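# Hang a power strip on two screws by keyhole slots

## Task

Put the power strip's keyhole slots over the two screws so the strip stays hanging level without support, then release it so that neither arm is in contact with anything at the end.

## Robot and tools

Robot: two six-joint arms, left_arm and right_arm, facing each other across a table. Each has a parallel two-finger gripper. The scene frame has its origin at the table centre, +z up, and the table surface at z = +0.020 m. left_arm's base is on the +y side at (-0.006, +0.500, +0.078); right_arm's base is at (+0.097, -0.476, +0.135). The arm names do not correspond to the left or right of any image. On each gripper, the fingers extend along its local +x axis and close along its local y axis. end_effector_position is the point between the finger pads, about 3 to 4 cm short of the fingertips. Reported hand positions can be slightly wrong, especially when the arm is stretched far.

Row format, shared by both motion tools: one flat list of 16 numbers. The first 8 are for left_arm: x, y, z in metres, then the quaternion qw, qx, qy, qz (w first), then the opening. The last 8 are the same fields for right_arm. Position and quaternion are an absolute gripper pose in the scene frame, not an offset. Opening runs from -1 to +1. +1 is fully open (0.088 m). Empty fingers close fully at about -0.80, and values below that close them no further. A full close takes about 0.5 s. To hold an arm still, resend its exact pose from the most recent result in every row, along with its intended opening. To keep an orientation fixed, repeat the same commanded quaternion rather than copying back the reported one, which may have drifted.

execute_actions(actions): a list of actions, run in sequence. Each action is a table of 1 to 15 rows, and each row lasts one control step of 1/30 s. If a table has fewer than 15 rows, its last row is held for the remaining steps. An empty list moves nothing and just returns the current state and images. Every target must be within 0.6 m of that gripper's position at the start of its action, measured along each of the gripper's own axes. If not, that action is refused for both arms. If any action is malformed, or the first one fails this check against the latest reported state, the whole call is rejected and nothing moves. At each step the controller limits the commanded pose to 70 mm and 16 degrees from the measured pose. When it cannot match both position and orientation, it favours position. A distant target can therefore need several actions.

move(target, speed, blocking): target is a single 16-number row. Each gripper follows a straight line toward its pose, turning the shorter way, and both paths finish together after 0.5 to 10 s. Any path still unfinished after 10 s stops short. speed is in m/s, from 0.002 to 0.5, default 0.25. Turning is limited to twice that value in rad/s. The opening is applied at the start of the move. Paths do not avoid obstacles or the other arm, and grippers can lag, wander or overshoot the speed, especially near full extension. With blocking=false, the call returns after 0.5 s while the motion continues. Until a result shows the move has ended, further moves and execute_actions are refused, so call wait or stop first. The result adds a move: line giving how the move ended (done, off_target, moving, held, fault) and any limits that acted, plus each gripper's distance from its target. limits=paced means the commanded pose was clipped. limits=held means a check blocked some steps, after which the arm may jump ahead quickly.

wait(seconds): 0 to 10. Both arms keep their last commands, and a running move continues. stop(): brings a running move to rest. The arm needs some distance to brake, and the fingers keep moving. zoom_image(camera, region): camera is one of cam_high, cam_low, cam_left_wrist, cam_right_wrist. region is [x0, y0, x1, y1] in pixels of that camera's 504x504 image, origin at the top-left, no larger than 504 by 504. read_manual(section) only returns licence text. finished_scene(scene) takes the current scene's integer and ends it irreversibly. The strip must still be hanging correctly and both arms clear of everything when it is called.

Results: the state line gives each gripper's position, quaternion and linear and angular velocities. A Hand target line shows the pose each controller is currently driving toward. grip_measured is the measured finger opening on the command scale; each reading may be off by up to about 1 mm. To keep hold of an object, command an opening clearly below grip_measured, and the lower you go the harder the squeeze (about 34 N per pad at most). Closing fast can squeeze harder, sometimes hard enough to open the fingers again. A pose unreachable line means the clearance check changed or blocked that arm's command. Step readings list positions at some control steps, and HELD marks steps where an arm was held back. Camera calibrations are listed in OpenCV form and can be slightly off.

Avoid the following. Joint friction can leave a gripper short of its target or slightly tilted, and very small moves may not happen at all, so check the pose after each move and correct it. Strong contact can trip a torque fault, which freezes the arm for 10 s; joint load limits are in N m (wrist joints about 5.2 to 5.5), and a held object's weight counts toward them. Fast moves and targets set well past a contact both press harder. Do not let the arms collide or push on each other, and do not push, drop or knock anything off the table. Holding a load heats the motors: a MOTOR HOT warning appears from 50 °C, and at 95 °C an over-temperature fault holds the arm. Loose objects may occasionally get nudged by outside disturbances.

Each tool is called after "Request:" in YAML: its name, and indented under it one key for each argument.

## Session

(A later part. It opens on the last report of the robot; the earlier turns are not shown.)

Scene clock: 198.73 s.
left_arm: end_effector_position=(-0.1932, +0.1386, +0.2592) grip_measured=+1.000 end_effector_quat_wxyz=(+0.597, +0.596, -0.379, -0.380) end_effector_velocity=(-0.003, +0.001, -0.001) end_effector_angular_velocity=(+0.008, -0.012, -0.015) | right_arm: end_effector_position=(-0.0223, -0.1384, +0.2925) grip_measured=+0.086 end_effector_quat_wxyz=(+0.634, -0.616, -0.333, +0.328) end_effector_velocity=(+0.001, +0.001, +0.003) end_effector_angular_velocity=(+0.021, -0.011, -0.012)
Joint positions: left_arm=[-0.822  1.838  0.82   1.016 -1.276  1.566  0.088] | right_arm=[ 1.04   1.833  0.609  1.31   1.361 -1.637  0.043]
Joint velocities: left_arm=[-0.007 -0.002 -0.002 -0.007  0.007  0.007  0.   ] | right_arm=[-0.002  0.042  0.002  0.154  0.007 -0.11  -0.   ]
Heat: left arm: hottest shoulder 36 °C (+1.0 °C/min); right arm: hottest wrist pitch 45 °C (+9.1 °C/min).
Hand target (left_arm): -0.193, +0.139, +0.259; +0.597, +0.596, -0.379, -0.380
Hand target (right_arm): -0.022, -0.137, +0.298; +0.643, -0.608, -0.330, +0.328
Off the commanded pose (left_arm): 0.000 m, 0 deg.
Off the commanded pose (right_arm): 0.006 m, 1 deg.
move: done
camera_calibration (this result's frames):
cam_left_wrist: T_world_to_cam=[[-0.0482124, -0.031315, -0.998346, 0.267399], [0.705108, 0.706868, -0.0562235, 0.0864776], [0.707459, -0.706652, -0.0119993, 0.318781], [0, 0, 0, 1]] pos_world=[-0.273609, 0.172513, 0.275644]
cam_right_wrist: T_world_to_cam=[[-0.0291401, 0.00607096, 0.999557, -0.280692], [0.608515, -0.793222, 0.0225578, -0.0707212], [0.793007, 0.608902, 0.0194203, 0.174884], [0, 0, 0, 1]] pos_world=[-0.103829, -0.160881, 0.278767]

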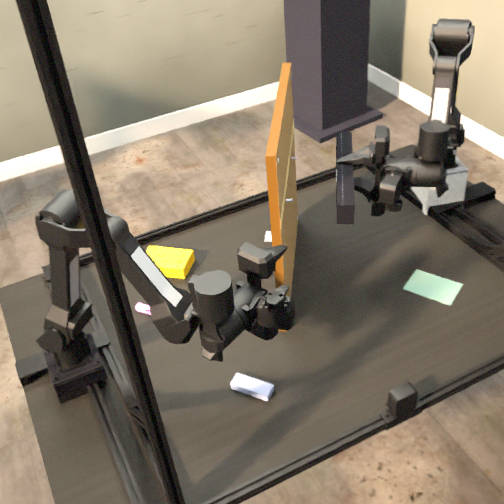

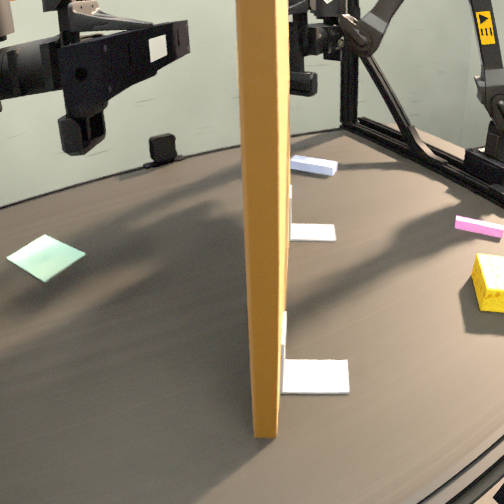

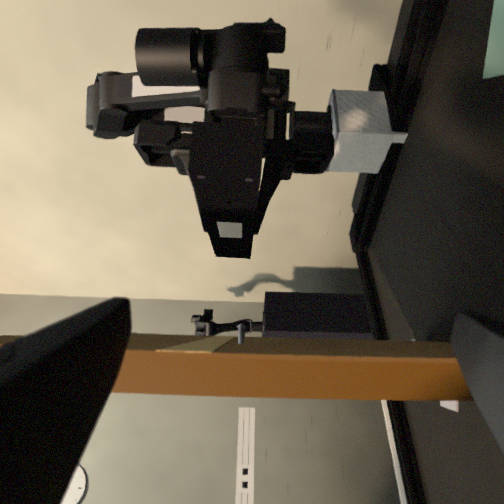

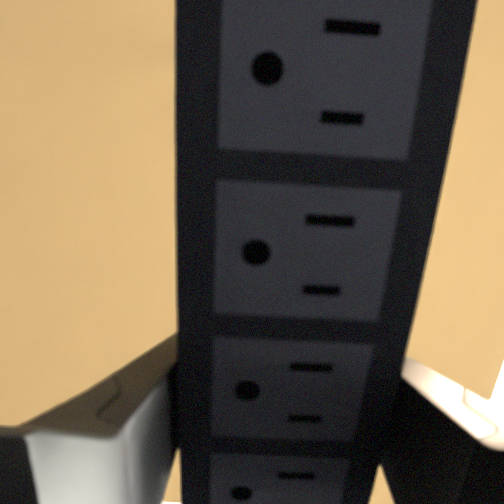

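Request:
move:
  target: [-0.1932,0.1386,0.2591,0.597,0.596,-0.379,-0.380,1, 0.011,-0.090,0.292,0.6417,-0.6105,-0.3288,0.3286,-0.6]
  speed: 0.08

Scene clock: 201.53 s.
left_arm: end_effector_position=(-0.1932, +0.1386, +0.2592) grip_measured=+1.000 end_effector_quat_wxyz=(+0.598, +0.596, -0.379, -0.380) end_effector_velocity=(+0.001, +0.003, -0.001) end_effector_angular_velocity=(-0.005, +0.008, +0.015) | right_arm: end_effector_position=(+0.0129, -0.0945, +0.2816) grip_measured=+0.086 end_effector_quat_wxyz=(+0.625, -0.627, -0.331, +0.326) end_effector_velocity=(-0.000, +0.001, -0.001) end_effector_angular_velocity=(-0.018, -0.016, +0.005)
Joint positions: left_arm=[-0.822  1.838  0.82   1.016 -1.276  1.566  0.088] | right_arm=[ 0.859  1.885  0.661  1.237  1.188 -1.589  0.043]
Joint velocities: left_arm=[-0.007  0.002 -0.002  0.007 -0.022 -0.007  0.   ] | right_arm=[-0.002 -0.002  0.002 -0.022 -0.007 -0.007 -0.   ]
Heat: left arm: hottest shoulder 36 °C (+1.0 °C/min); right arm: hottest wrist pitch 45 °C (+9.0 °C/min).
Hand target (left_arm): -0.193, +0.139, +0.259; +0.597, +0.596, -0.379, -0.380
Hand target (right_arm): +0.011, -0.090, +0.292; +0.641, -0.610, -0.329, +0.329
Off the commanded pose (left_arm): 0.000 m, 0 deg.
Off the commanded pose (right_arm): 0.011 m, 3 deg.
move: off_target (right_arm)
camera_calibration (this result's frames):
cam_left_wrist: T_world_to_cam=[[-0.0484954, -0.0315698, -0.998324, 0.267416], [0.705092, 0.706853, -0.0566038, 0.0865776], [0.707456, -0.706655, -0.0120195, 0.318787], [0, 0, 0, 1]] pos_world=[-0.273604, 0.172517, 0.2757]
cam_right_wrist: T_world_to_cam=[[-0.0419294, 0.0309883, 0.99864, -0.266274], [0.602337, -0.796674, 0.0500113, -0.0650672], [0.79714, 0.603614, 0.0147386, 0.121192], [0, 0, 0, 1]] pos_world=[-0.0685792, -0.116739, 0.26738]

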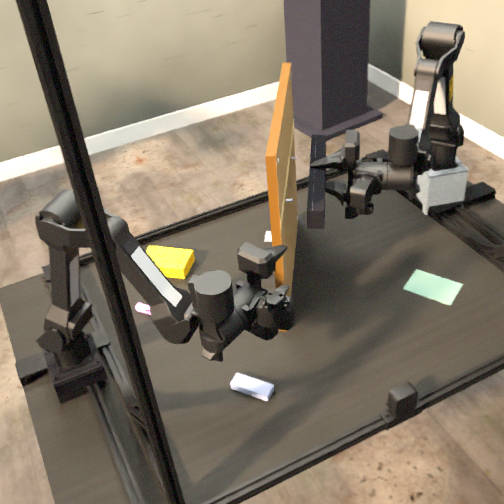

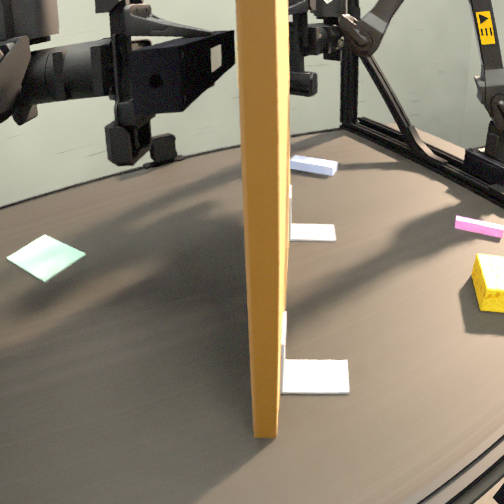

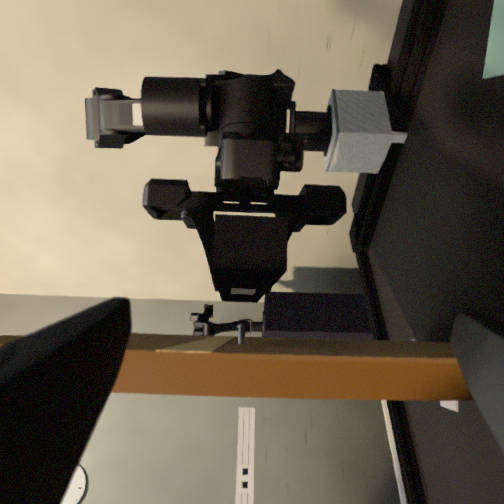

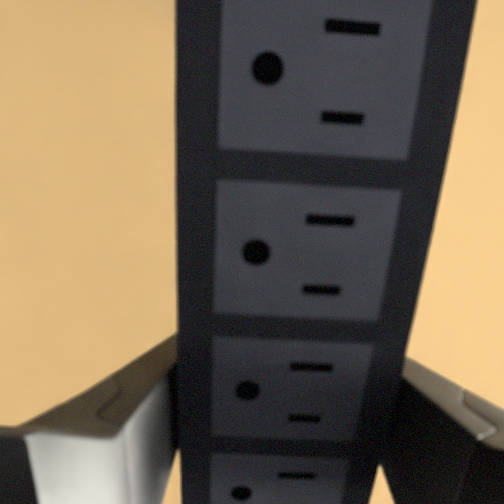

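Request:
zoom_image:
  camera: "cam_left_wrist"
  region: [190, 250, 300, 360]

Request:
zoom_image:
  camera: "cam_high"
  region: [260, 125, 365, 230]

Region (190, 250, 300, 360) of cam_left_wrist's 504x504 image, scaled by 4.582, with more detail than that image has.

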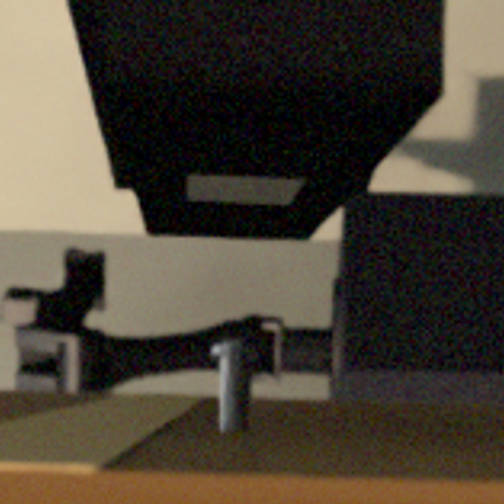

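Region (260, 125, 365, 230) of cam_high's 504x504 image, scaled by 4.800, with more detail than that image has.

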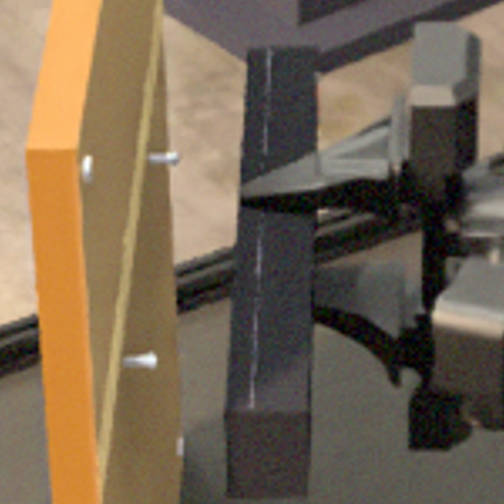

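Request:
execute_actions:
  actions:
    - [[-0.1932,0.1386,0.2591,0.597,0.596,-0.379,-0.380,1, 0.0115,-0.0893,0.2922,0.642,-0.6103,-0.3285,0.3286,-0.6],[-0.1932,0.1386,0.2591,0.597,0.596,-0.379,-0.380,1, 0.0123,-0.0882,0.2925,0.6425,-0.61,-0.3282,0.3286,-0.6],[-0.1932,0.1386,0.2591,0.597,0.596,-0.379,-0.380,1, 0.0135,-0.0864,0.2929,0.6432,-0.6096,-0.3276,0.3286,-0.6],[-0.1932,0.1386,0.2591,0.597,0.596,-0.379,-0.380,1, 0.0148,-0.0846,0.2934,0.644,-0.6092,-0.327,0.3286,-0.6],[-0.1932,0.1386,0.2591,0.597,0.596,-0.379,-0.380,1, 0.016,-0.0828,0.2938,0.6447,-0.6087,-0.3264,0.3286,-0.6],[-0.1932,0.1386,0.2591,0.597,0.596,-0.379,-0.380,1, 0.0173,-0.081,0.2943,0.6455,-0.6083,-0.3258,0.3286,-0.6],[-0.1932,0.1386,0.2591,0.597,0.596,-0.379,-0.380,1, 0.0185,-0.0791,0.2948,0.6462,-0.6078,-0.3251,0.3285,-0.6],[-0.1932,0.1386,0.2591,0.597,0.596,-0.379,-0.380,1, 0.0198,-0.0773,0.2952,0.647,-0.6074,-0.3245,0.3285,-0.6],[-0.1932,0.1386,0.2591,0.597,0.596,-0.379,-0.380,1, 0.021,-0.0755,0.2957,0.6477,-0.6069,-0.3239,0.3285,-0.6],[-0.1932,0.1386,0.2591,0.597,0.596,-0.379,-0.380,1, 0.0223,-0.0737,0.2961,0.6485,-0.6065,-0.3233,0.3285,-0.6],[-0.1932,0.1386,0.2591,0.597,0.596,-0.379,-0.380,1, 0.023,-0.0726,0.2964,0.649,-0.6062,-0.3229,0.3285,-0.6],[-0.1932,0.1386,0.2591,0.597,0.596,-0.379,-0.380,1, 0.0235,-0.0719,0.2966,0.6492,-0.606,-0.3227,0.3285,-0.6]]

Request:
wait:
  seconds: 0.3

Request:
zoom_image:
  camera: "cam_left_wrist"
  region: [190, 250, 300, 360]

Request:
zoom_image:
  camera: "cam_high"
  region: [260, 125, 365, 230]

Scene clock: 220.80 s.
left_arm: end_effector_position=(-0.1931, +0.1385, +0.2592) grip_measured=+1.000 end_effector_quat_wxyz=(+0.598, +0.596, -0.379, -0.380) end_effector_velocity=(+0.000, -0.001, +0.001) end_effector_angular_velocity=(-0.008, +0.012, -0.005) | right_arm: end_effector_position=(+0.0253, -0.0782, +0.2855) grip_measured=+0.085 end_effector_quat_wxyz=(+0.633, -0.624, -0.324, +0.325) end_effector_velocity=(+0.013, +0.016, +0.004) end_effector_angular_velocity=(+0.002, +0.011, -0.019)
Joint positions: left_arm=[-0.821  1.838  0.82   1.016 -1.276  1.566  0.088] | right_arm=[ 0.801  1.893  0.703  1.2    1.142 -1.568  0.043]
Joint velocities: left_arm=[ 0.002 -0.002 -0.002  0.007  0.007 -0.007  0.   ] | right_arm=[-0.056  0.007  0.046 -0.051 -0.037  0.022 -0.   ]
Heat: left arm: hottest shoulder 37 °C (+1.0 °C/min); right arm: hottest wrist pitch 44 °C (+7.1 °C/min).
Hand target (left_arm): -0.193, +0.139, +0.259; +0.597, +0.596, -0.379, -0.380
Hand target (right_arm): +0.024, -0.072, +0.297; +0.649, -0.606, -0.323, +0.328
Off the commanded pose (left_arm): 0.000 m, 0 deg.
Off the commanded pose (right_arm): 0.013 m, 3 deg.
Step readings (end_effector_position):
0: left_arm (-0.1932, +0.1386, +0.2592) | right_arm (+0.0130, -0.0942, +0.2815)
1: left_arm (-0.1932, +0.1386, +0.2592) | right_arm (+0.0132, -0.0942, +0.2815)
2: left_arm (-0.1932, +0.1386, +0.2592) | right_arm (+0.0131, -0.0940, +0.2816)
4: left_arm (-0.1931, +0.1385, +0.2592) | right_arm (+0.0138, -0.0927, +0.2818)
8: left_arm (-0.1931, +0.1385, +0.2592) | right_arm (+0.0178, -0.0873, +0.2833)
15: end_effector_position above
camera_calibration (this result's frames):
cam_left_wrist: T_world_to_cam=[[-0.0484834, -0.0315883, -0.998324, 0.267425], [0.704822, 0.707122, -0.0566038, 0.0864413], [0.707725, -0.706386, -0.0120195, 0.318653], [0, 0, 0, 1]] pos_world=[-0.273479, 0.172415, 0.2757]
cam_right_wrist: T_world_to_cam=[[-0.0264954, 0.0216945, 0.999413, -0.271482], [0.592962, -0.804547, 0.0331845, -0.0553406], [0.804795, 0.593493, 0.00845274, 0.102295], [0, 0, 0, 1]] pos_world=[-0.0567047, -0.0993459, 0.272295]

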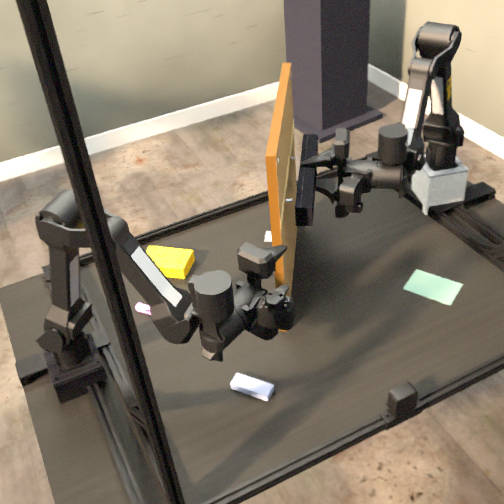

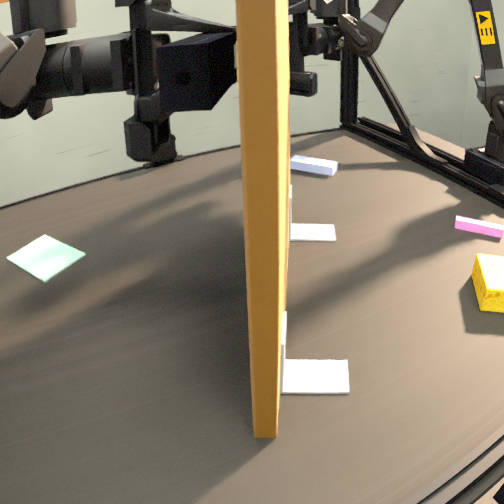

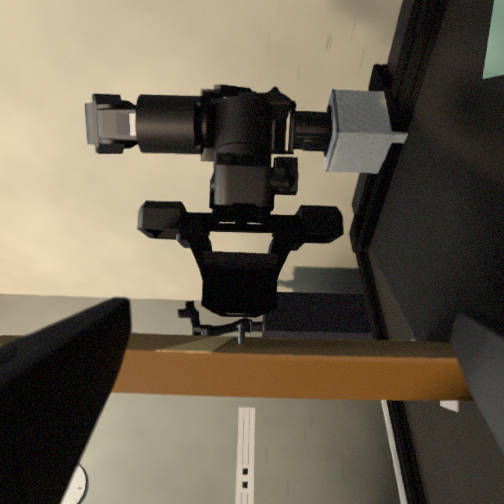

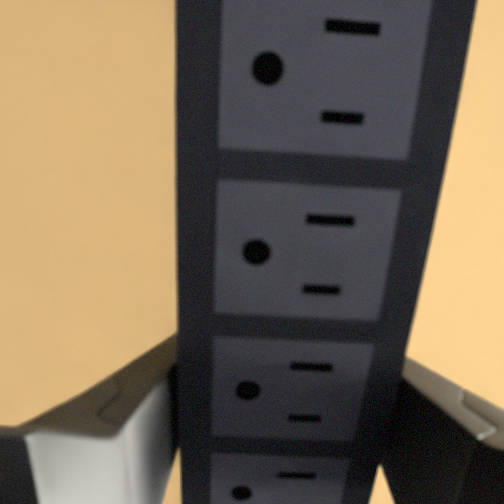

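Scene clock: 221.10 s.
left_arm: end_effector_position=(-0.1931, +0.1385, +0.2592) grip_measured=+1.000 end_effector_quat_wxyz=(+0.598, +0.596, -0.379, -0.380) end_effector_velocity=(+0.000, -0.001, -0.001) end_effector_angular_velocity=(+0.008, -0.012, -0.005) | right_arm: end_effector_position=(+0.0251, -0.0769, +0.2852) grip_measured=+0.085 end_effector_quat_wxyz=(+0.632, -0.624, -0.324, +0.326) end_effector_velocity=(+0.002, +0.000, -0.001) end_effector_angular_velocity=(-0.019, -0.015, -0.000)
Joint positions: left_arm=[-0.821  1.838  0.82   1.016 -1.276  1.566  0.088] | right_arm=[ 0.799  1.895  0.707  1.195  1.137 -1.565  0.043]
Joint velocities: left_arm=[ 0.002 -0.002 -0.002 -0.007  0.007  0.007  0.   ] | right_arm=[-0.007 -0.007 -0.002 -0.022 -0.007 -0.007  0.   ]
Heat: left arm: hottest shoulder 37 °C (+1.0 °C/min); right arm: hottest wrist pitch 44 °C (+7.1 °C/min).
Hand target (left_arm): -0.193, +0.139, +0.259; +0.597, +0.596, -0.379, -0.380
Hand target (right_arm): +0.024, -0.072, +0.297; +0.649, -0.606, -0.323, +0.328
Off the commanded pose (left_arm): 0.000 m, 0 deg.
Off the commanded pose (right_arm): 0.013 m, 3 deg.
wait: 0.30 s; at rest by 0.17 s
camera_calibration (this result's frames):
cam_left_wrist: T_world_to_cam=[[-0.0484834, -0.0315883, -0.998324, 0.267425], [0.704822, 0.707122, -0.0566038, 0.0864413], [0.707725, -0.706386, -0.0120195, 0.318653], [0, 0, 0, 1]] pos_world=[-0.273479, 0.172415, 0.2757]
cam_right_wrist: T_world_to_cam=[[-0.0258285, 0.0228012, 0.999406, -0.271125], [0.595447, -0.802687, 0.0337018, -0.0541762], [0.802979, 0.595964, 0.00715533, 0.102225], [0, 0, 0, 1]] pos_world=[-0.0568286, -0.0982273, 0.272059]

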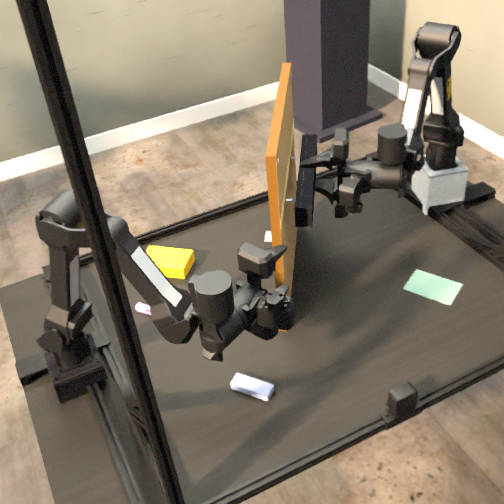

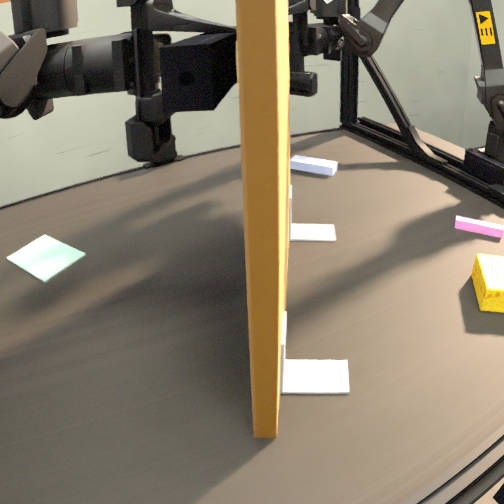

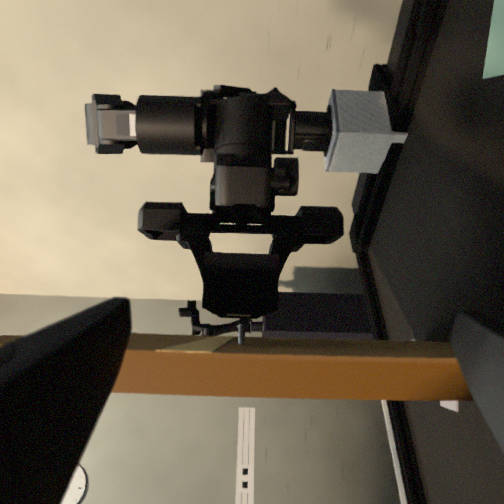

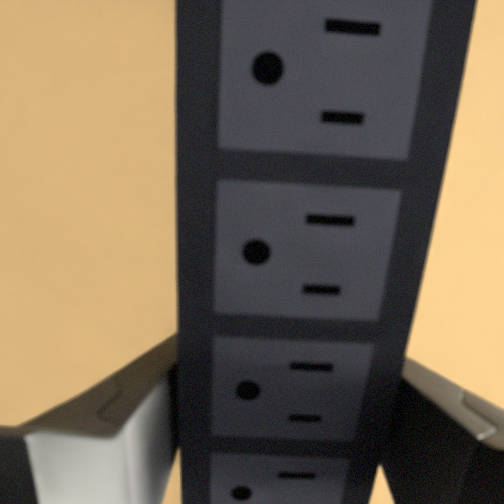

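Region (190, 250, 300, 360) of cam_left_wrist's 504x504 image, scaled by 4.582, with more detail than that image has.

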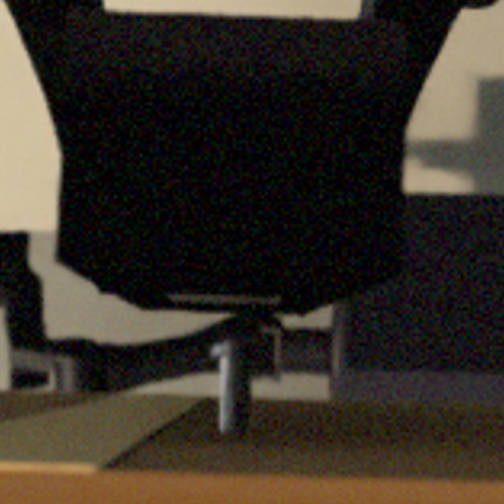

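Region (260, 125, 365, 230) of cam_high's 504x504 image, scaled by 4.800, with more detail than that image has.

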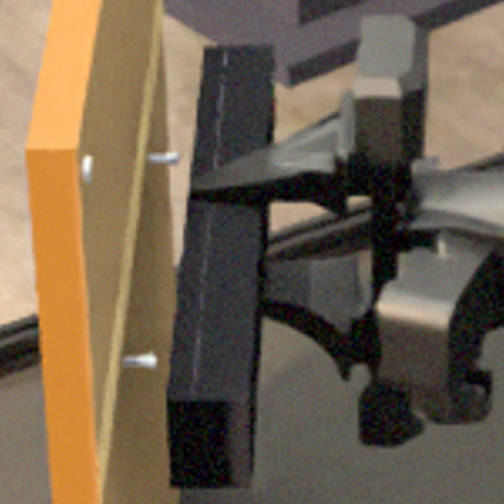

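Request:
zoom_image:
  camera: "cam_left_wrist"
  region: [205, 305, 261, 361]

Request:
zoom_image:
  camera: "cam_high"
  region: [275, 185, 325, 235]

Request:
zoom_image:
  camera: "cam_high"
  region: [280, 125, 330, 175]

Region (205, 305, 261, 361) of cam_left_wrist's 504x504 image, scaled by 9.000, with more detail than that image has.

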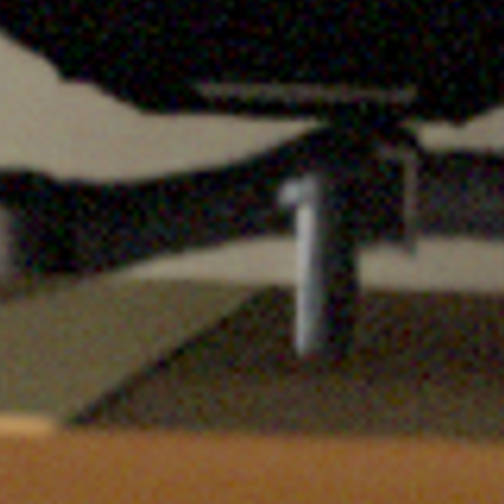

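Region (275, 185, 325, 235) of cam_high's 504x504 image, scaled by 10.080, with more detail than that image has.

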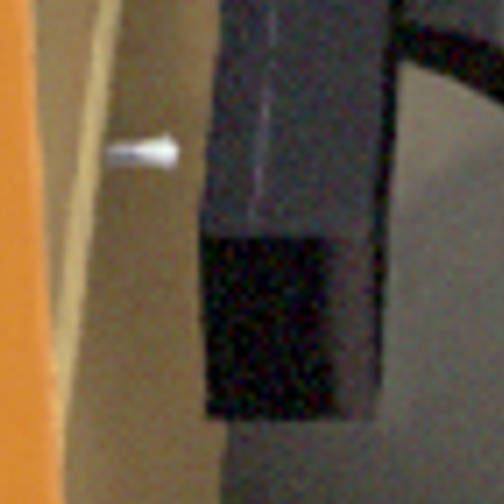

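Region (280, 125, 330, 175) of cam_high's 504x504 image, scaled by 10.080, with more detail than that image has.

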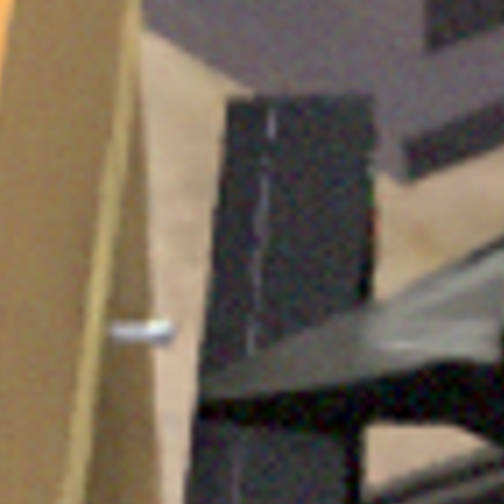

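Request:
execute_actions:
  actions:
    - [[-0.1932,0.1386,0.2591,0.597,0.596,-0.379,-0.380,1, 0.0241,-0.0717,0.2967,0.6499,-0.605,-0.3225,0.3292,-0.6],[-0.1932,0.1386,0.2591,0.597,0.596,-0.379,-0.380,1, 0.0247,-0.0715,0.2969,0.6506,-0.604,-0.3223,0.3299,-0.6],[-0.1932,0.1386,0.2591,0.597,0.596,-0.379,-0.380,1, 0.0253,-0.0713,0.297,0.6513,-0.603,-0.322,0.3306,-0.6],[-0.1932,0.1386,0.2591,0.597,0.596,-0.379,-0.380,1, 0.0259,-0.0711,0.2971,0.652,-0.602,-0.3218,0.3313,-0.6],[-0.1932,0.1386,0.2591,0.597,0.596,-0.379,-0.380,1, 0.0265,-0.0709,0.2972,0.6528,-0.601,-0.3216,0.332,-0.6],[-0.1932,0.1386,0.2591,0.597,0.596,-0.379,-0.380,1, 0.0271,-0.0707,0.2974,0.6535,-0.6,-0.3214,0.3327,-0.6],[-0.1932,0.1386,0.2591,0.597,0.596,-0.379,-0.380,1, 0.0277,-0.0705,0.2975,0.6542,-0.599,-0.3211,0.3334,-0.6],[-0.1932,0.1386,0.2591,0.597,0.596,-0.379,-0.380,1, 0.0283,-0.0703,0.2976,0.6549,-0.5979,-0.3209,0.334,-0.6]]

Request:
zoom_image:
  camera: "cam_left_wrist"
  region: [190, 250, 300, 360]

Request:
zoom_image:
  camera: "cam_high"
  region: [275, 185, 325, 235]

Request:
zoom_image:
  camera: "cam_high"
  region: [280, 125, 330, 175]

Scene clock: 239.53 s.
left_arm: end_effector_position=(-0.1931, +0.1385, +0.2592) grip_measured=+1.000 end_effector_quat_wxyz=(+0.598, +0.596, -0.379, -0.380) end_effector_velocity=(+0.003, +0.002, +0.001) end_effector_angular_velocity=(-0.002, -0.001, +0.020) | right_arm: end_effector_position=(+0.0293, -0.0736, +0.2845) grip_measured=+0.085 end_effector_quat_wxyz=(+0.637, -0.617, -0.322, +0.332) end_effector_velocity=(-0.001, +0.002, -0.001) end_effector_angular_velocity=(-0.011, -0.010, +0.020)
Joint positions: left_arm=[-0.821  1.838  0.82   1.016 -1.276  1.566  0.088] | right_arm=[ 0.781  1.895  0.708  1.189  1.115 -1.541  0.043]
Joint velocities: left_arm=[-0.002 -0.002 -0.002  0.007 -0.022  0.007  0.   ] | right_arm=[-0.002 -0.002 -0.002 -0.007 -0.022 -0.007 -0.   ]
Heat: left arm: hottest shoulder 37 °C (+1.0 °C/min); right arm: hottest wrist pitch 44 °C (+4.0 °C/min).
Hand target (left_arm): -0.193, +0.139, +0.259; +0.597, +0.596, -0.379, -0.380
Hand target (right_arm): +0.028, -0.071, +0.298; +0.655, -0.598, -0.321, +0.334
Off the commanded pose (left_arm): 0.000 m, 0 deg.
Off the commanded pose (right_arm): 0.014 m, 3 deg.
Step readings (end_effector_position):
0: left_arm (-0.1931, +0.1385, +0.2592) | right_arm (+0.0253, -0.0766, +0.2852)
1: left_arm (-0.1931, +0.1385, +0.2592) | right_arm (+0.0252, -0.0766, +0.2852)
2: left_arm (-0.1931, +0.1385, +0.2592) | right_arm (+0.0254, -0.0764, +0.2851)
4: left_arm (-0.1931, +0.1385, +0.2592) | right_arm (+0.0256, -0.0759, +0.2850)
8: left_arm (-0.1931, +0.1385, +0.2592) | right_arm (+0.0276, -0.0746, +0.2848)
15: end_effector_position above
camera_calibration (this result's frames):
cam_left_wrist: T_world_to_cam=[[-0.0484834, -0.0315883, -0.998324, 0.267425], [0.704822, 0.707122, -0.0566038, 0.0864413], [0.707725, -0.706386, -0.0120195, 0.318653], [0, 0, 0, 1]] pos_world=[-0.273479, 0.172415, 0.2757]
cam_right_wrist: T_world_to_cam=[[-0.009138, 0.0138518, 0.999862, -0.271647], [0.59957, -0.800151, 0.0165647, -0.0490795], [0.80027, 0.599639, -0.000993333, 0.0995384], [0, 0, 0, 1]] pos_world=[-0.0527134, -0.0951953, 0.272521]

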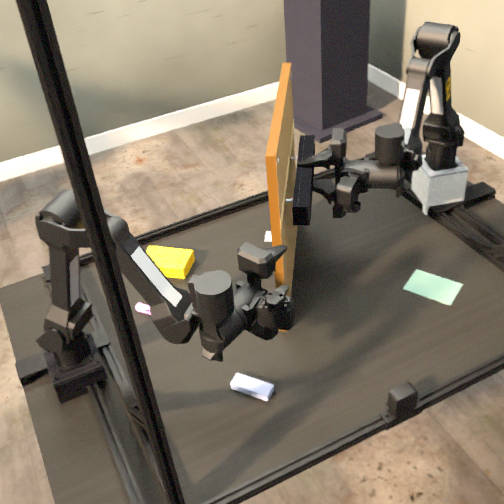

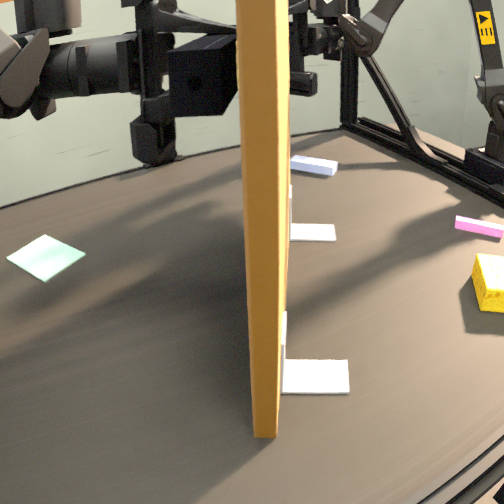

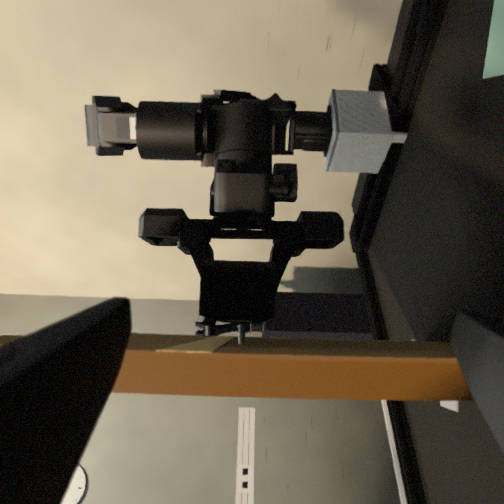

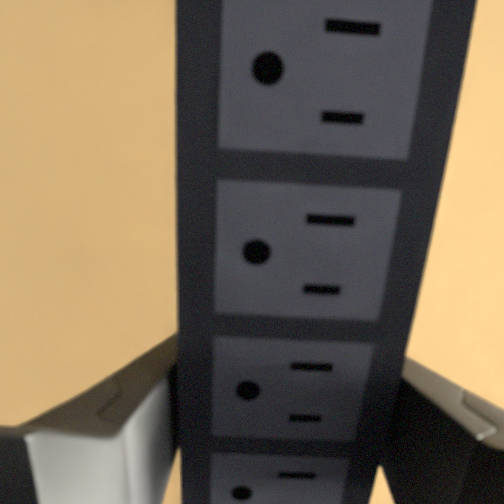

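Region (190, 250, 300, 360) of cam_left_wrist's 504x504 image, scaled by 4.582, with more detail than that image has.

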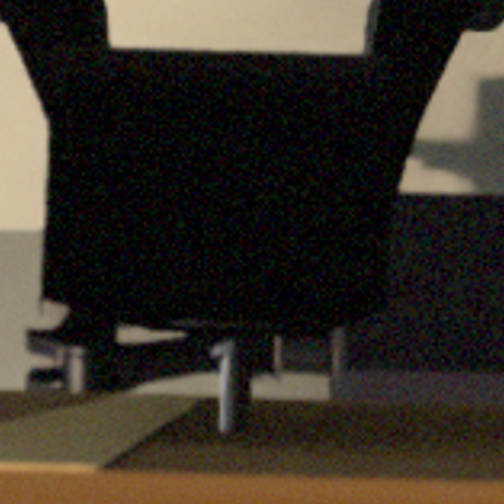

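Region (275, 185, 325, 235) of cam_high's 504x504 image, scaled by 10.080, with more detail than that image has.

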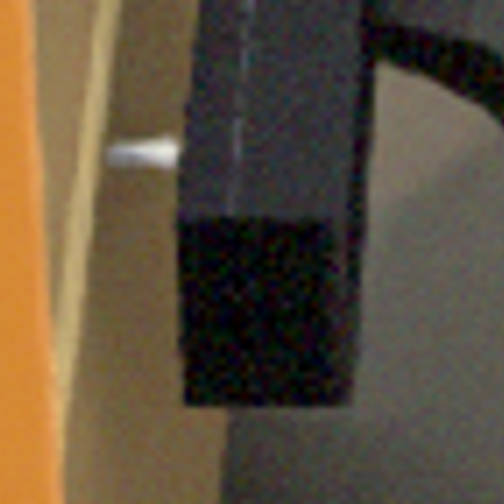

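Region (280, 125, 330, 175) of cam_high's 504x504 image, scaled by 10.080, with more detail than that image has.

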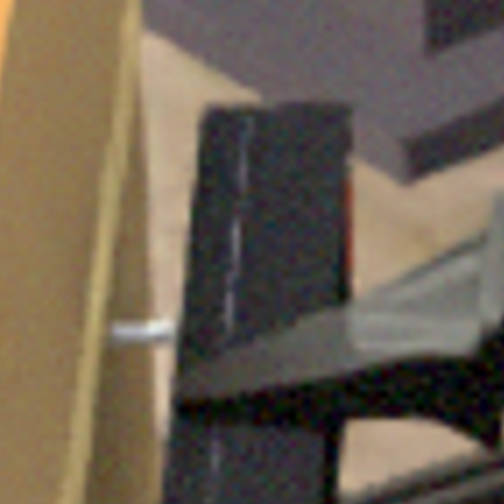

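Request:
execute_actions:
  actions:
    - [[-0.1932,0.1386,0.2591,0.597,0.596,-0.379,-0.380,1, 0.0287,-0.0697,0.2978,0.6549,-0.5979,-0.3209,0.334,-0.6],[-0.1932,0.1386,0.2591,0.597,0.596,-0.379,-0.380,1, 0.0291,-0.0691,0.298,0.6549,-0.5979,-0.3209,0.334,-0.6],[-0.1932,0.1386,0.2591,0.597,0.596,-0.379,-0.380,1, 0.0295,-0.0685,0.2982,0.6549,-0.5979,-0.3209,0.334,-0.6],[-0.1932,0.1386,0.2591,0.597,0.596,-0.379,-0.380,1, 0.0299,-0.0679,0.2984,0.6549,-0.5979,-0.3209,0.334,-0.6],[-0.1932,0.1386,0.2591,0.597,0.596,-0.379,-0.380,1, 0.0303,-0.0673,0.2986,0.6549,-0.5979,-0.3209,0.334,-0.6]]

Scene clock: 261.67 s.
left_arm: end_effector_position=(-0.1932, +0.1386, +0.2592) grip_measured=+1.000 end_effector_quat_wxyz=(+0.597, +0.596, -0.379, -0.380) end_effector_velocity=(-0.005, +0.000, -0.001) end_effector_angular_velocity=(+0.002, +0.001, -0.029) | right_arm: end_effector_position=(+0.0319, -0.0718, +0.2836) grip_measured=+0.084 end_effector_quat_wxyz=(+0.635, -0.619, -0.322, +0.332) end_effector_velocity=(+0.002, +0.001, -0.001) end_effector_angular_velocity=(-0.010, -0.017, +0.000)
Joint positions: left_arm=[-0.822  1.838  0.82   1.016 -1.276  1.566  0.088] | right_arm=[ 0.771  1.895  0.708  1.181  1.104 -1.539  0.043]
Joint velocities: left_arm=[-0.007 -0.002 -0.002 -0.007  0.022 -0.007  0.   ] | right_arm=[-0.007  0.002 -0.002  0.007 -0.007 -0.022 -0.   ]
Heat: left arm: hottest shoulder 37 °C (+1.0 °C/min); right arm: hottest wrist pitch 44 °C (-1.0 °C/min).
Hand target (left_arm): -0.193, +0.139, +0.259; +0.597, +0.596, -0.379, -0.380
Hand target (right_arm): +0.031, -0.068, +0.299; +0.655, -0.598, -0.321, +0.334
Off the commanded pose (left_arm): 0.000 m, 0 deg.
Off the commanded pose (right_arm): 0.016 m, 3 deg.
Step readings (end_effector_position):
0: left_arm (-0.1932, +0.1386, +0.2592) | right_arm (+0.0292, -0.0735, +0.2844)
1: left_arm (-0.1932, +0.1386, +0.2592) | right_arm (+0.0293, -0.0734, +0.2844)
2: left_arm (-0.1932, +0.1386, +0.2592) | right_arm (+0.0294, -0.0733, +0.2843)
4: left_arm (-0.1932, +0.1386, +0.2592) | right_arm (+0.0298, -0.0729, +0.2841)
8: left_arm (-0.1932, +0.1386, +0.2592) | right_arm (+0.0315, -0.0723, +0.2836)
15: end_effector_position above
camera_calibration (this result's frames):
cam_left_wrist: T_world_to_cam=[[-0.0481505, -0.0314083, -0.998346, 0.267466], [0.705112, 0.706862, -0.0562459, 0.0864873], [0.70746, -0.706654, -0.0118894, 0.318753], [0, 0, 0, 1]] pos_world=[-0.27361, 0.172514, 0.275678]
cam_right_wrist: T_world_to_cam=[[-0.0110353, 0.0191258, 0.999756, -0.27031], [0.600142, -0.799593, 0.021921, -0.0507535], [0.799817, 0.600238, -0.00265442, 0.0969466], [0, 0, 0, 1]] pos_world=[-0.0500632, -0.0936033, 0.271614]

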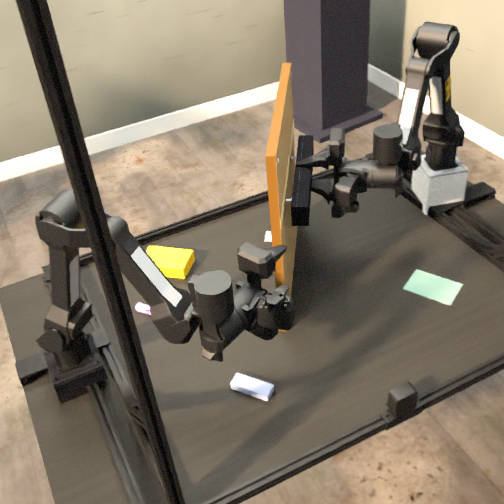

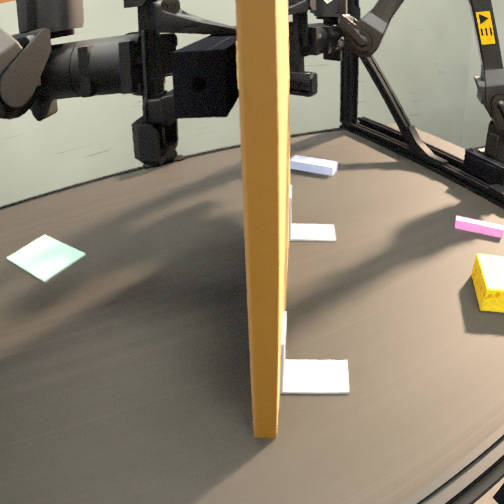

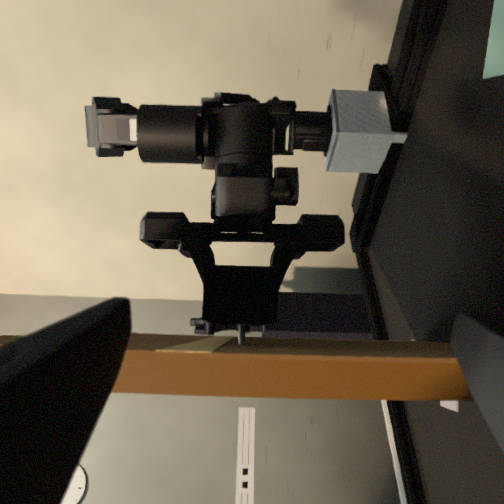

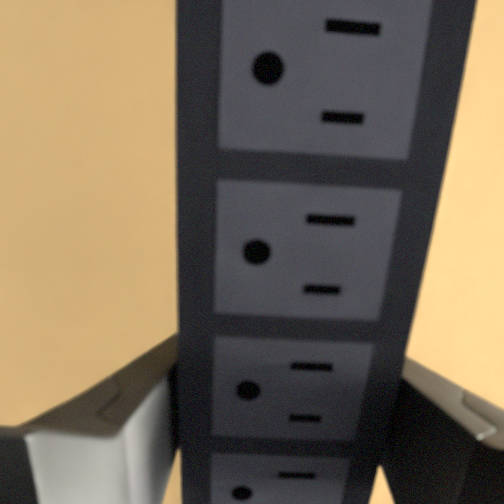

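Request:
execute_actions:
  actions:
    - [[-0.1932,0.1386,0.2591,0.597,0.596,-0.379,-0.380,1, 0.0303,-0.0674,0.2993,0.6556,-0.5972,-0.3209,0.334,-0.6],[-0.1932,0.1386,0.2591,0.597,0.596,-0.379,-0.380,1, 0.0304,-0.0675,0.3001,0.6563,-0.5964,-0.3209,0.334,-0.6],[-0.1932,0.1386,0.2591,0.597,0.596,-0.379,-0.380,1, 0.0305,-0.0676,0.3008,0.6569,-0.5957,-0.3208,0.334,-0.6],[-0.1932,0.1386,0.2591,0.597,0.596,-0.379,-0.380,1, 0.0305,-0.0677,0.3015,0.6576,-0.595,-0.3208,0.334,-0.6],[-0.1932,0.1386,0.2591,0.597,0.596,-0.379,-0.380,1, 0.0306,-0.0678,0.3023,0.6583,-0.5942,-0.3208,0.334,-0.6]]

Scene clock: 266.60 s.
left_arm: end_effector_position=(-0.1932, +0.1386, +0.2592) grip_measured=+1.000 end_effector_quat_wxyz=(+0.597, +0.596, -0.379, -0.380) end_effector_velocity=(-0.001, +0.002, +0.001) end_effector_angular_velocity=(-0.008, +0.012, +0.000) | right_arm: end_effector_position=(+0.0318, -0.0717, +0.2835) grip_measured=+0.084 end_effector_quat_wxyz=(+0.634, -0.619, -0.322, +0.332) end_effector_velocity=(+0.002, -0.000, +0.001) end_effector_angular_velocity=(-0.015, -0.019, -0.010)
Joint positions: left_arm=[-0.822  1.838  0.82   1.016 -1.276  1.566  0.088] | right_arm=[ 0.771  1.895  0.709  1.18   1.103 -1.539  0.043]
Joint velocities: left_arm=[-0.007 -0.002 -0.002  0.007 -0.007 -0.007  0.   ] | right_arm=[-0.002 -0.002  0.002 -0.007  0.007 -0.022 -0.   ]
Heat: left arm: hottest shoulder 37 °C (+1.0 °C/min); right arm: hottest wrist pitch 44 °C (-1.0 °C/min).
Hand target (left_arm): -0.193, +0.139, +0.259; +0.597, +0.596, -0.379, -0.380
Hand target (right_arm): +0.031, -0.068, +0.302; +0.658, -0.594, -0.321, +0.334
Off the commanded pose (left_arm): 0.000 m, 0 deg.
Off the commanded pose (right_arm): 0.019 m, 4 deg.
Step readings (end_effector_position):
0: left_arm (-0.1932, +0.1386, +0.2592) | right_arm (+0.0319, -0.0717, +0.2835)
1: left_arm (-0.1932, +0.1386, +0.2592) | right_arm (+0.0319, -0.0717, +0.2835)
2: left_arm (-0.1932, +0.1386, +0.2592) | right_arm (+0.0319, -0.0717, +0.2835)
4: left_arm (-0.1932, +0.1386, +0.2592) | right_arm (+0.0319, -0.0717, +0.2835)
8: left_arm (-0.1932, +0.1386, +0.2592) | right_arm (+0.0319, -0.0717, +0.2835)
15: end_effector_position above
camera_calibration (this result's frames):
cam_left_wrist: T_world_to_cam=[[-0.0481505, -0.0314083, -0.998346, 0.267466], [0.705112, 0.706862, -0.0562459, 0.0864873], [0.70746, -0.706654, -0.0118894, 0.318753], [0, 0, 0, 1]] pos_world=[-0.27361, 0.172514, 0.275678]
cam_right_wrist: T_world_to_cam=[[-0.0109139, 0.0192373, 0.999755, -0.270225], [0.600754, -0.799133, 0.0219351, -0.0505391], [0.799359, 0.600846, -0.00283521, 0.0970776], [0, 0, 0, 1]] pos_world=[-0.0501875, -0.0935178, 0.271543]

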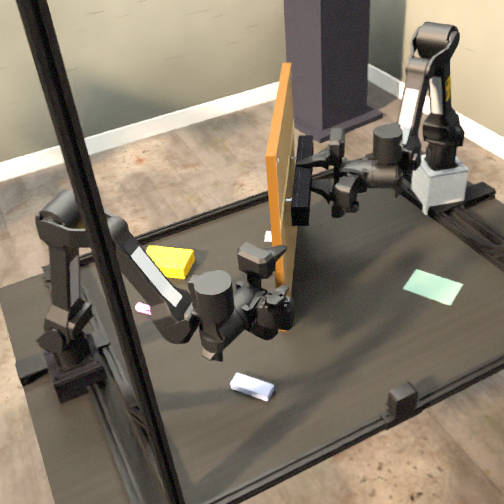

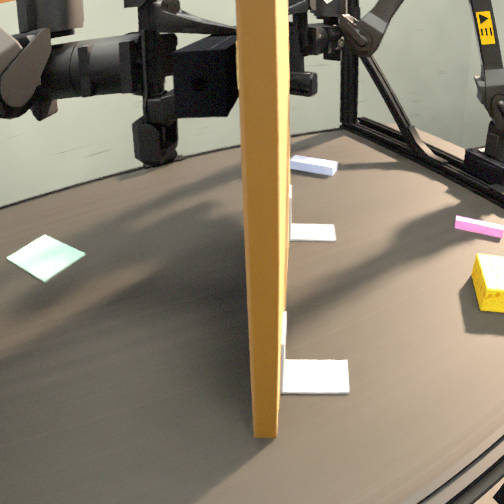

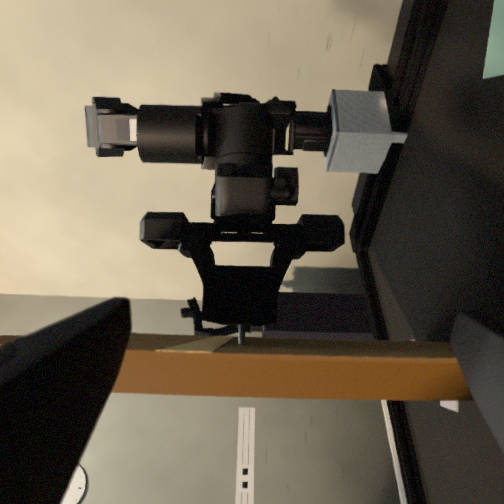

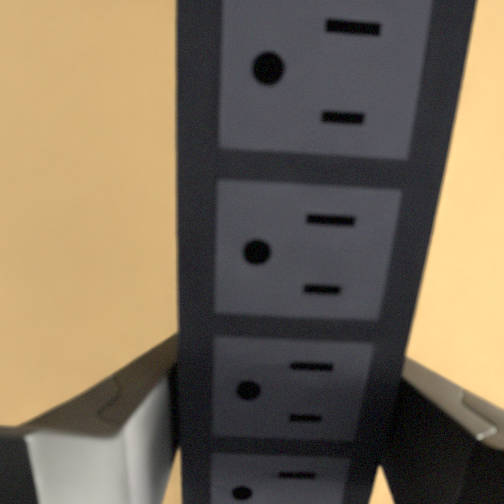

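Request:
execute_actions:
  actions:
    - [[-0.1932,0.1386,0.2591,0.597,0.596,-0.379,-0.380,1, 0.0307,-0.068,0.3034,0.6593,-0.5931,-0.3208,0.334,-0.6],[-0.1932,0.1386,0.2591,0.597,0.596,-0.379,-0.380,1, 0.0308,-0.0681,0.3045,0.6603,-0.592,-0.3207,0.334,-0.6],[-0.1932,0.1386,0.2591,0.597,0.596,-0.379,-0.380,1, 0.0309,-0.0683,0.3056,0.6614,-0.5909,-0.3207,0.334,-0.6],[-0.1932,0.1386,0.2591,0.597,0.596,-0.379,-0.380,1, 0.031,-0.0685,0.3067,0.6624,-0.5898,-0.3207,0.334,-0.6],[-0.1932,0.1386,0.2591,0.597,0.596,-0.379,-0.380,1, 0.0311,-0.0686,0.3078,0.6634,-0.5887,-0.3207,0.334,-0.6]]

Scene clock: 270.27 s.
left_arm: end_effector_position=(-0.1932, +0.1386, +0.2592) grip_measured=+1.000 end_effector_quat_wxyz=(+0.597, +0.596, -0.379, -0.380) end_effector_velocity=(-0.001, +0.000, -0.001) end_effector_angular_velocity=(+0.002, +0.001, -0.010) | right_arm: end_effector_position=(+0.0320, -0.0721, +0.2878) grip_measured=+0.084 end_effector_quat_wxyz=(+0.639, -0.615, -0.322, +0.332) end_effector_velocity=(+0.004, -0.001, +0.001) end_effector_angular_velocity=(+0.002, -0.002, -0.015)
Joint positions: left_arm=[-0.822  1.838  0.82   1.016 -1.276  1.566  0.088] | right_arm=[ 0.771  1.884  0.709  1.18   1.103 -1.539  0.043]
Joint velocities: left_arm=[-0.002 -0.002 -0.002 -0.007  0.007 -0.007  0.   ] | right_arm=[-0.007 -0.002 -0.002  0.007  0.007 -0.007 -0.   ]
Heat: left arm: hottest shoulder 37 °C (+0.0 °C/min); right arm: hottest wrist pitch 44 °C (-1.0 °C/min).
Hand target (left_arm): -0.193, +0.139, +0.259; +0.597, +0.596, -0.379, -0.380
Hand target (right_arm): +0.031, -0.069, +0.308; +0.663, -0.588, -0.321, +0.334
Off the commanded pose (left_arm): 0.000 m, 0 deg.
Off the commanded pose (right_arm): 0.020 m, 4 deg.
Step readings (end_effector_position):
0: left_arm (-0.1932, +0.1386, +0.2592) | right_arm (+0.0318, -0.0716, +0.2838)
1: left_arm (-0.1932, +0.1386, +0.2592) | right_arm (+0.0318, -0.0716, +0.2838)
2: left_arm (-0.1932, +0.1386, +0.2592) | right_arm (+0.0318, -0.0716, +0.2838)
4: left_arm (-0.1932, +0.1386, +0.2592) | right_arm (+0.0318, -0.0717, +0.2843)
8: left_arm (-0.1932, +0.1386, +0.2592) | right_arm (+0.0320, -0.0720, +0.2867)
15: end_effector_position above
camera_calibration (this result's frames):
cam_left_wrist: T_world_to_cam=[[-0.0481505, -0.0314083, -0.998346, 0.267466], [0.705112, 0.706862, -0.0562459, 0.0864873], [0.70746, -0.706654, -0.0118894, 0.318753], [0, 0, 0, 1]] pos_world=[-0.27361, 0.172514, 0.275678]
cam_right_wrist: T_world_to_cam=[[-0.00529979, 0.00883098, 0.999947, -0.275507], [0.600844, -0.7993, 0.0102435, -0.047736], [0.799348, 0.600867, -0.00106992, 0.0966518], [0, 0, 0, 1]] pos_world=[-0.0500367, -0.0937973, 0.276085]

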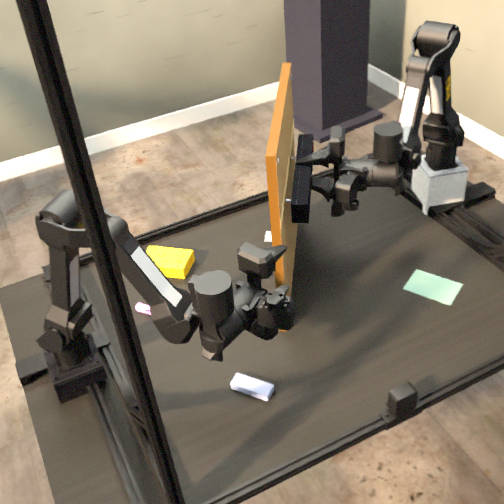

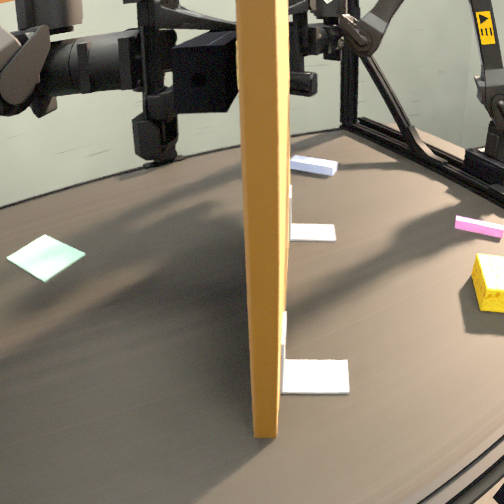

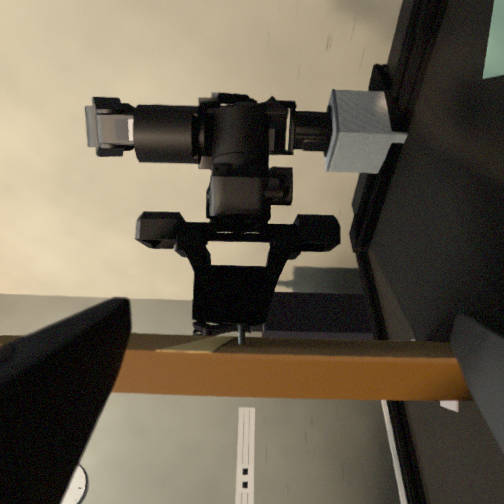

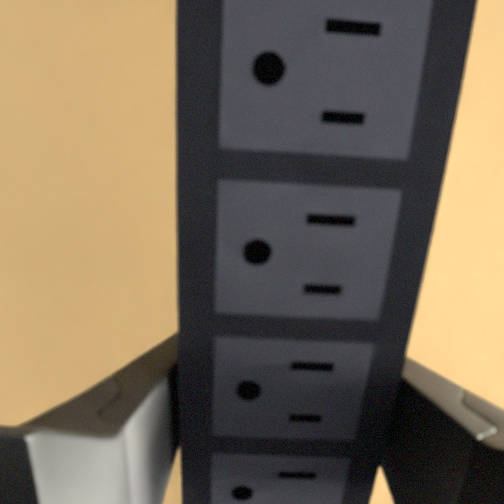

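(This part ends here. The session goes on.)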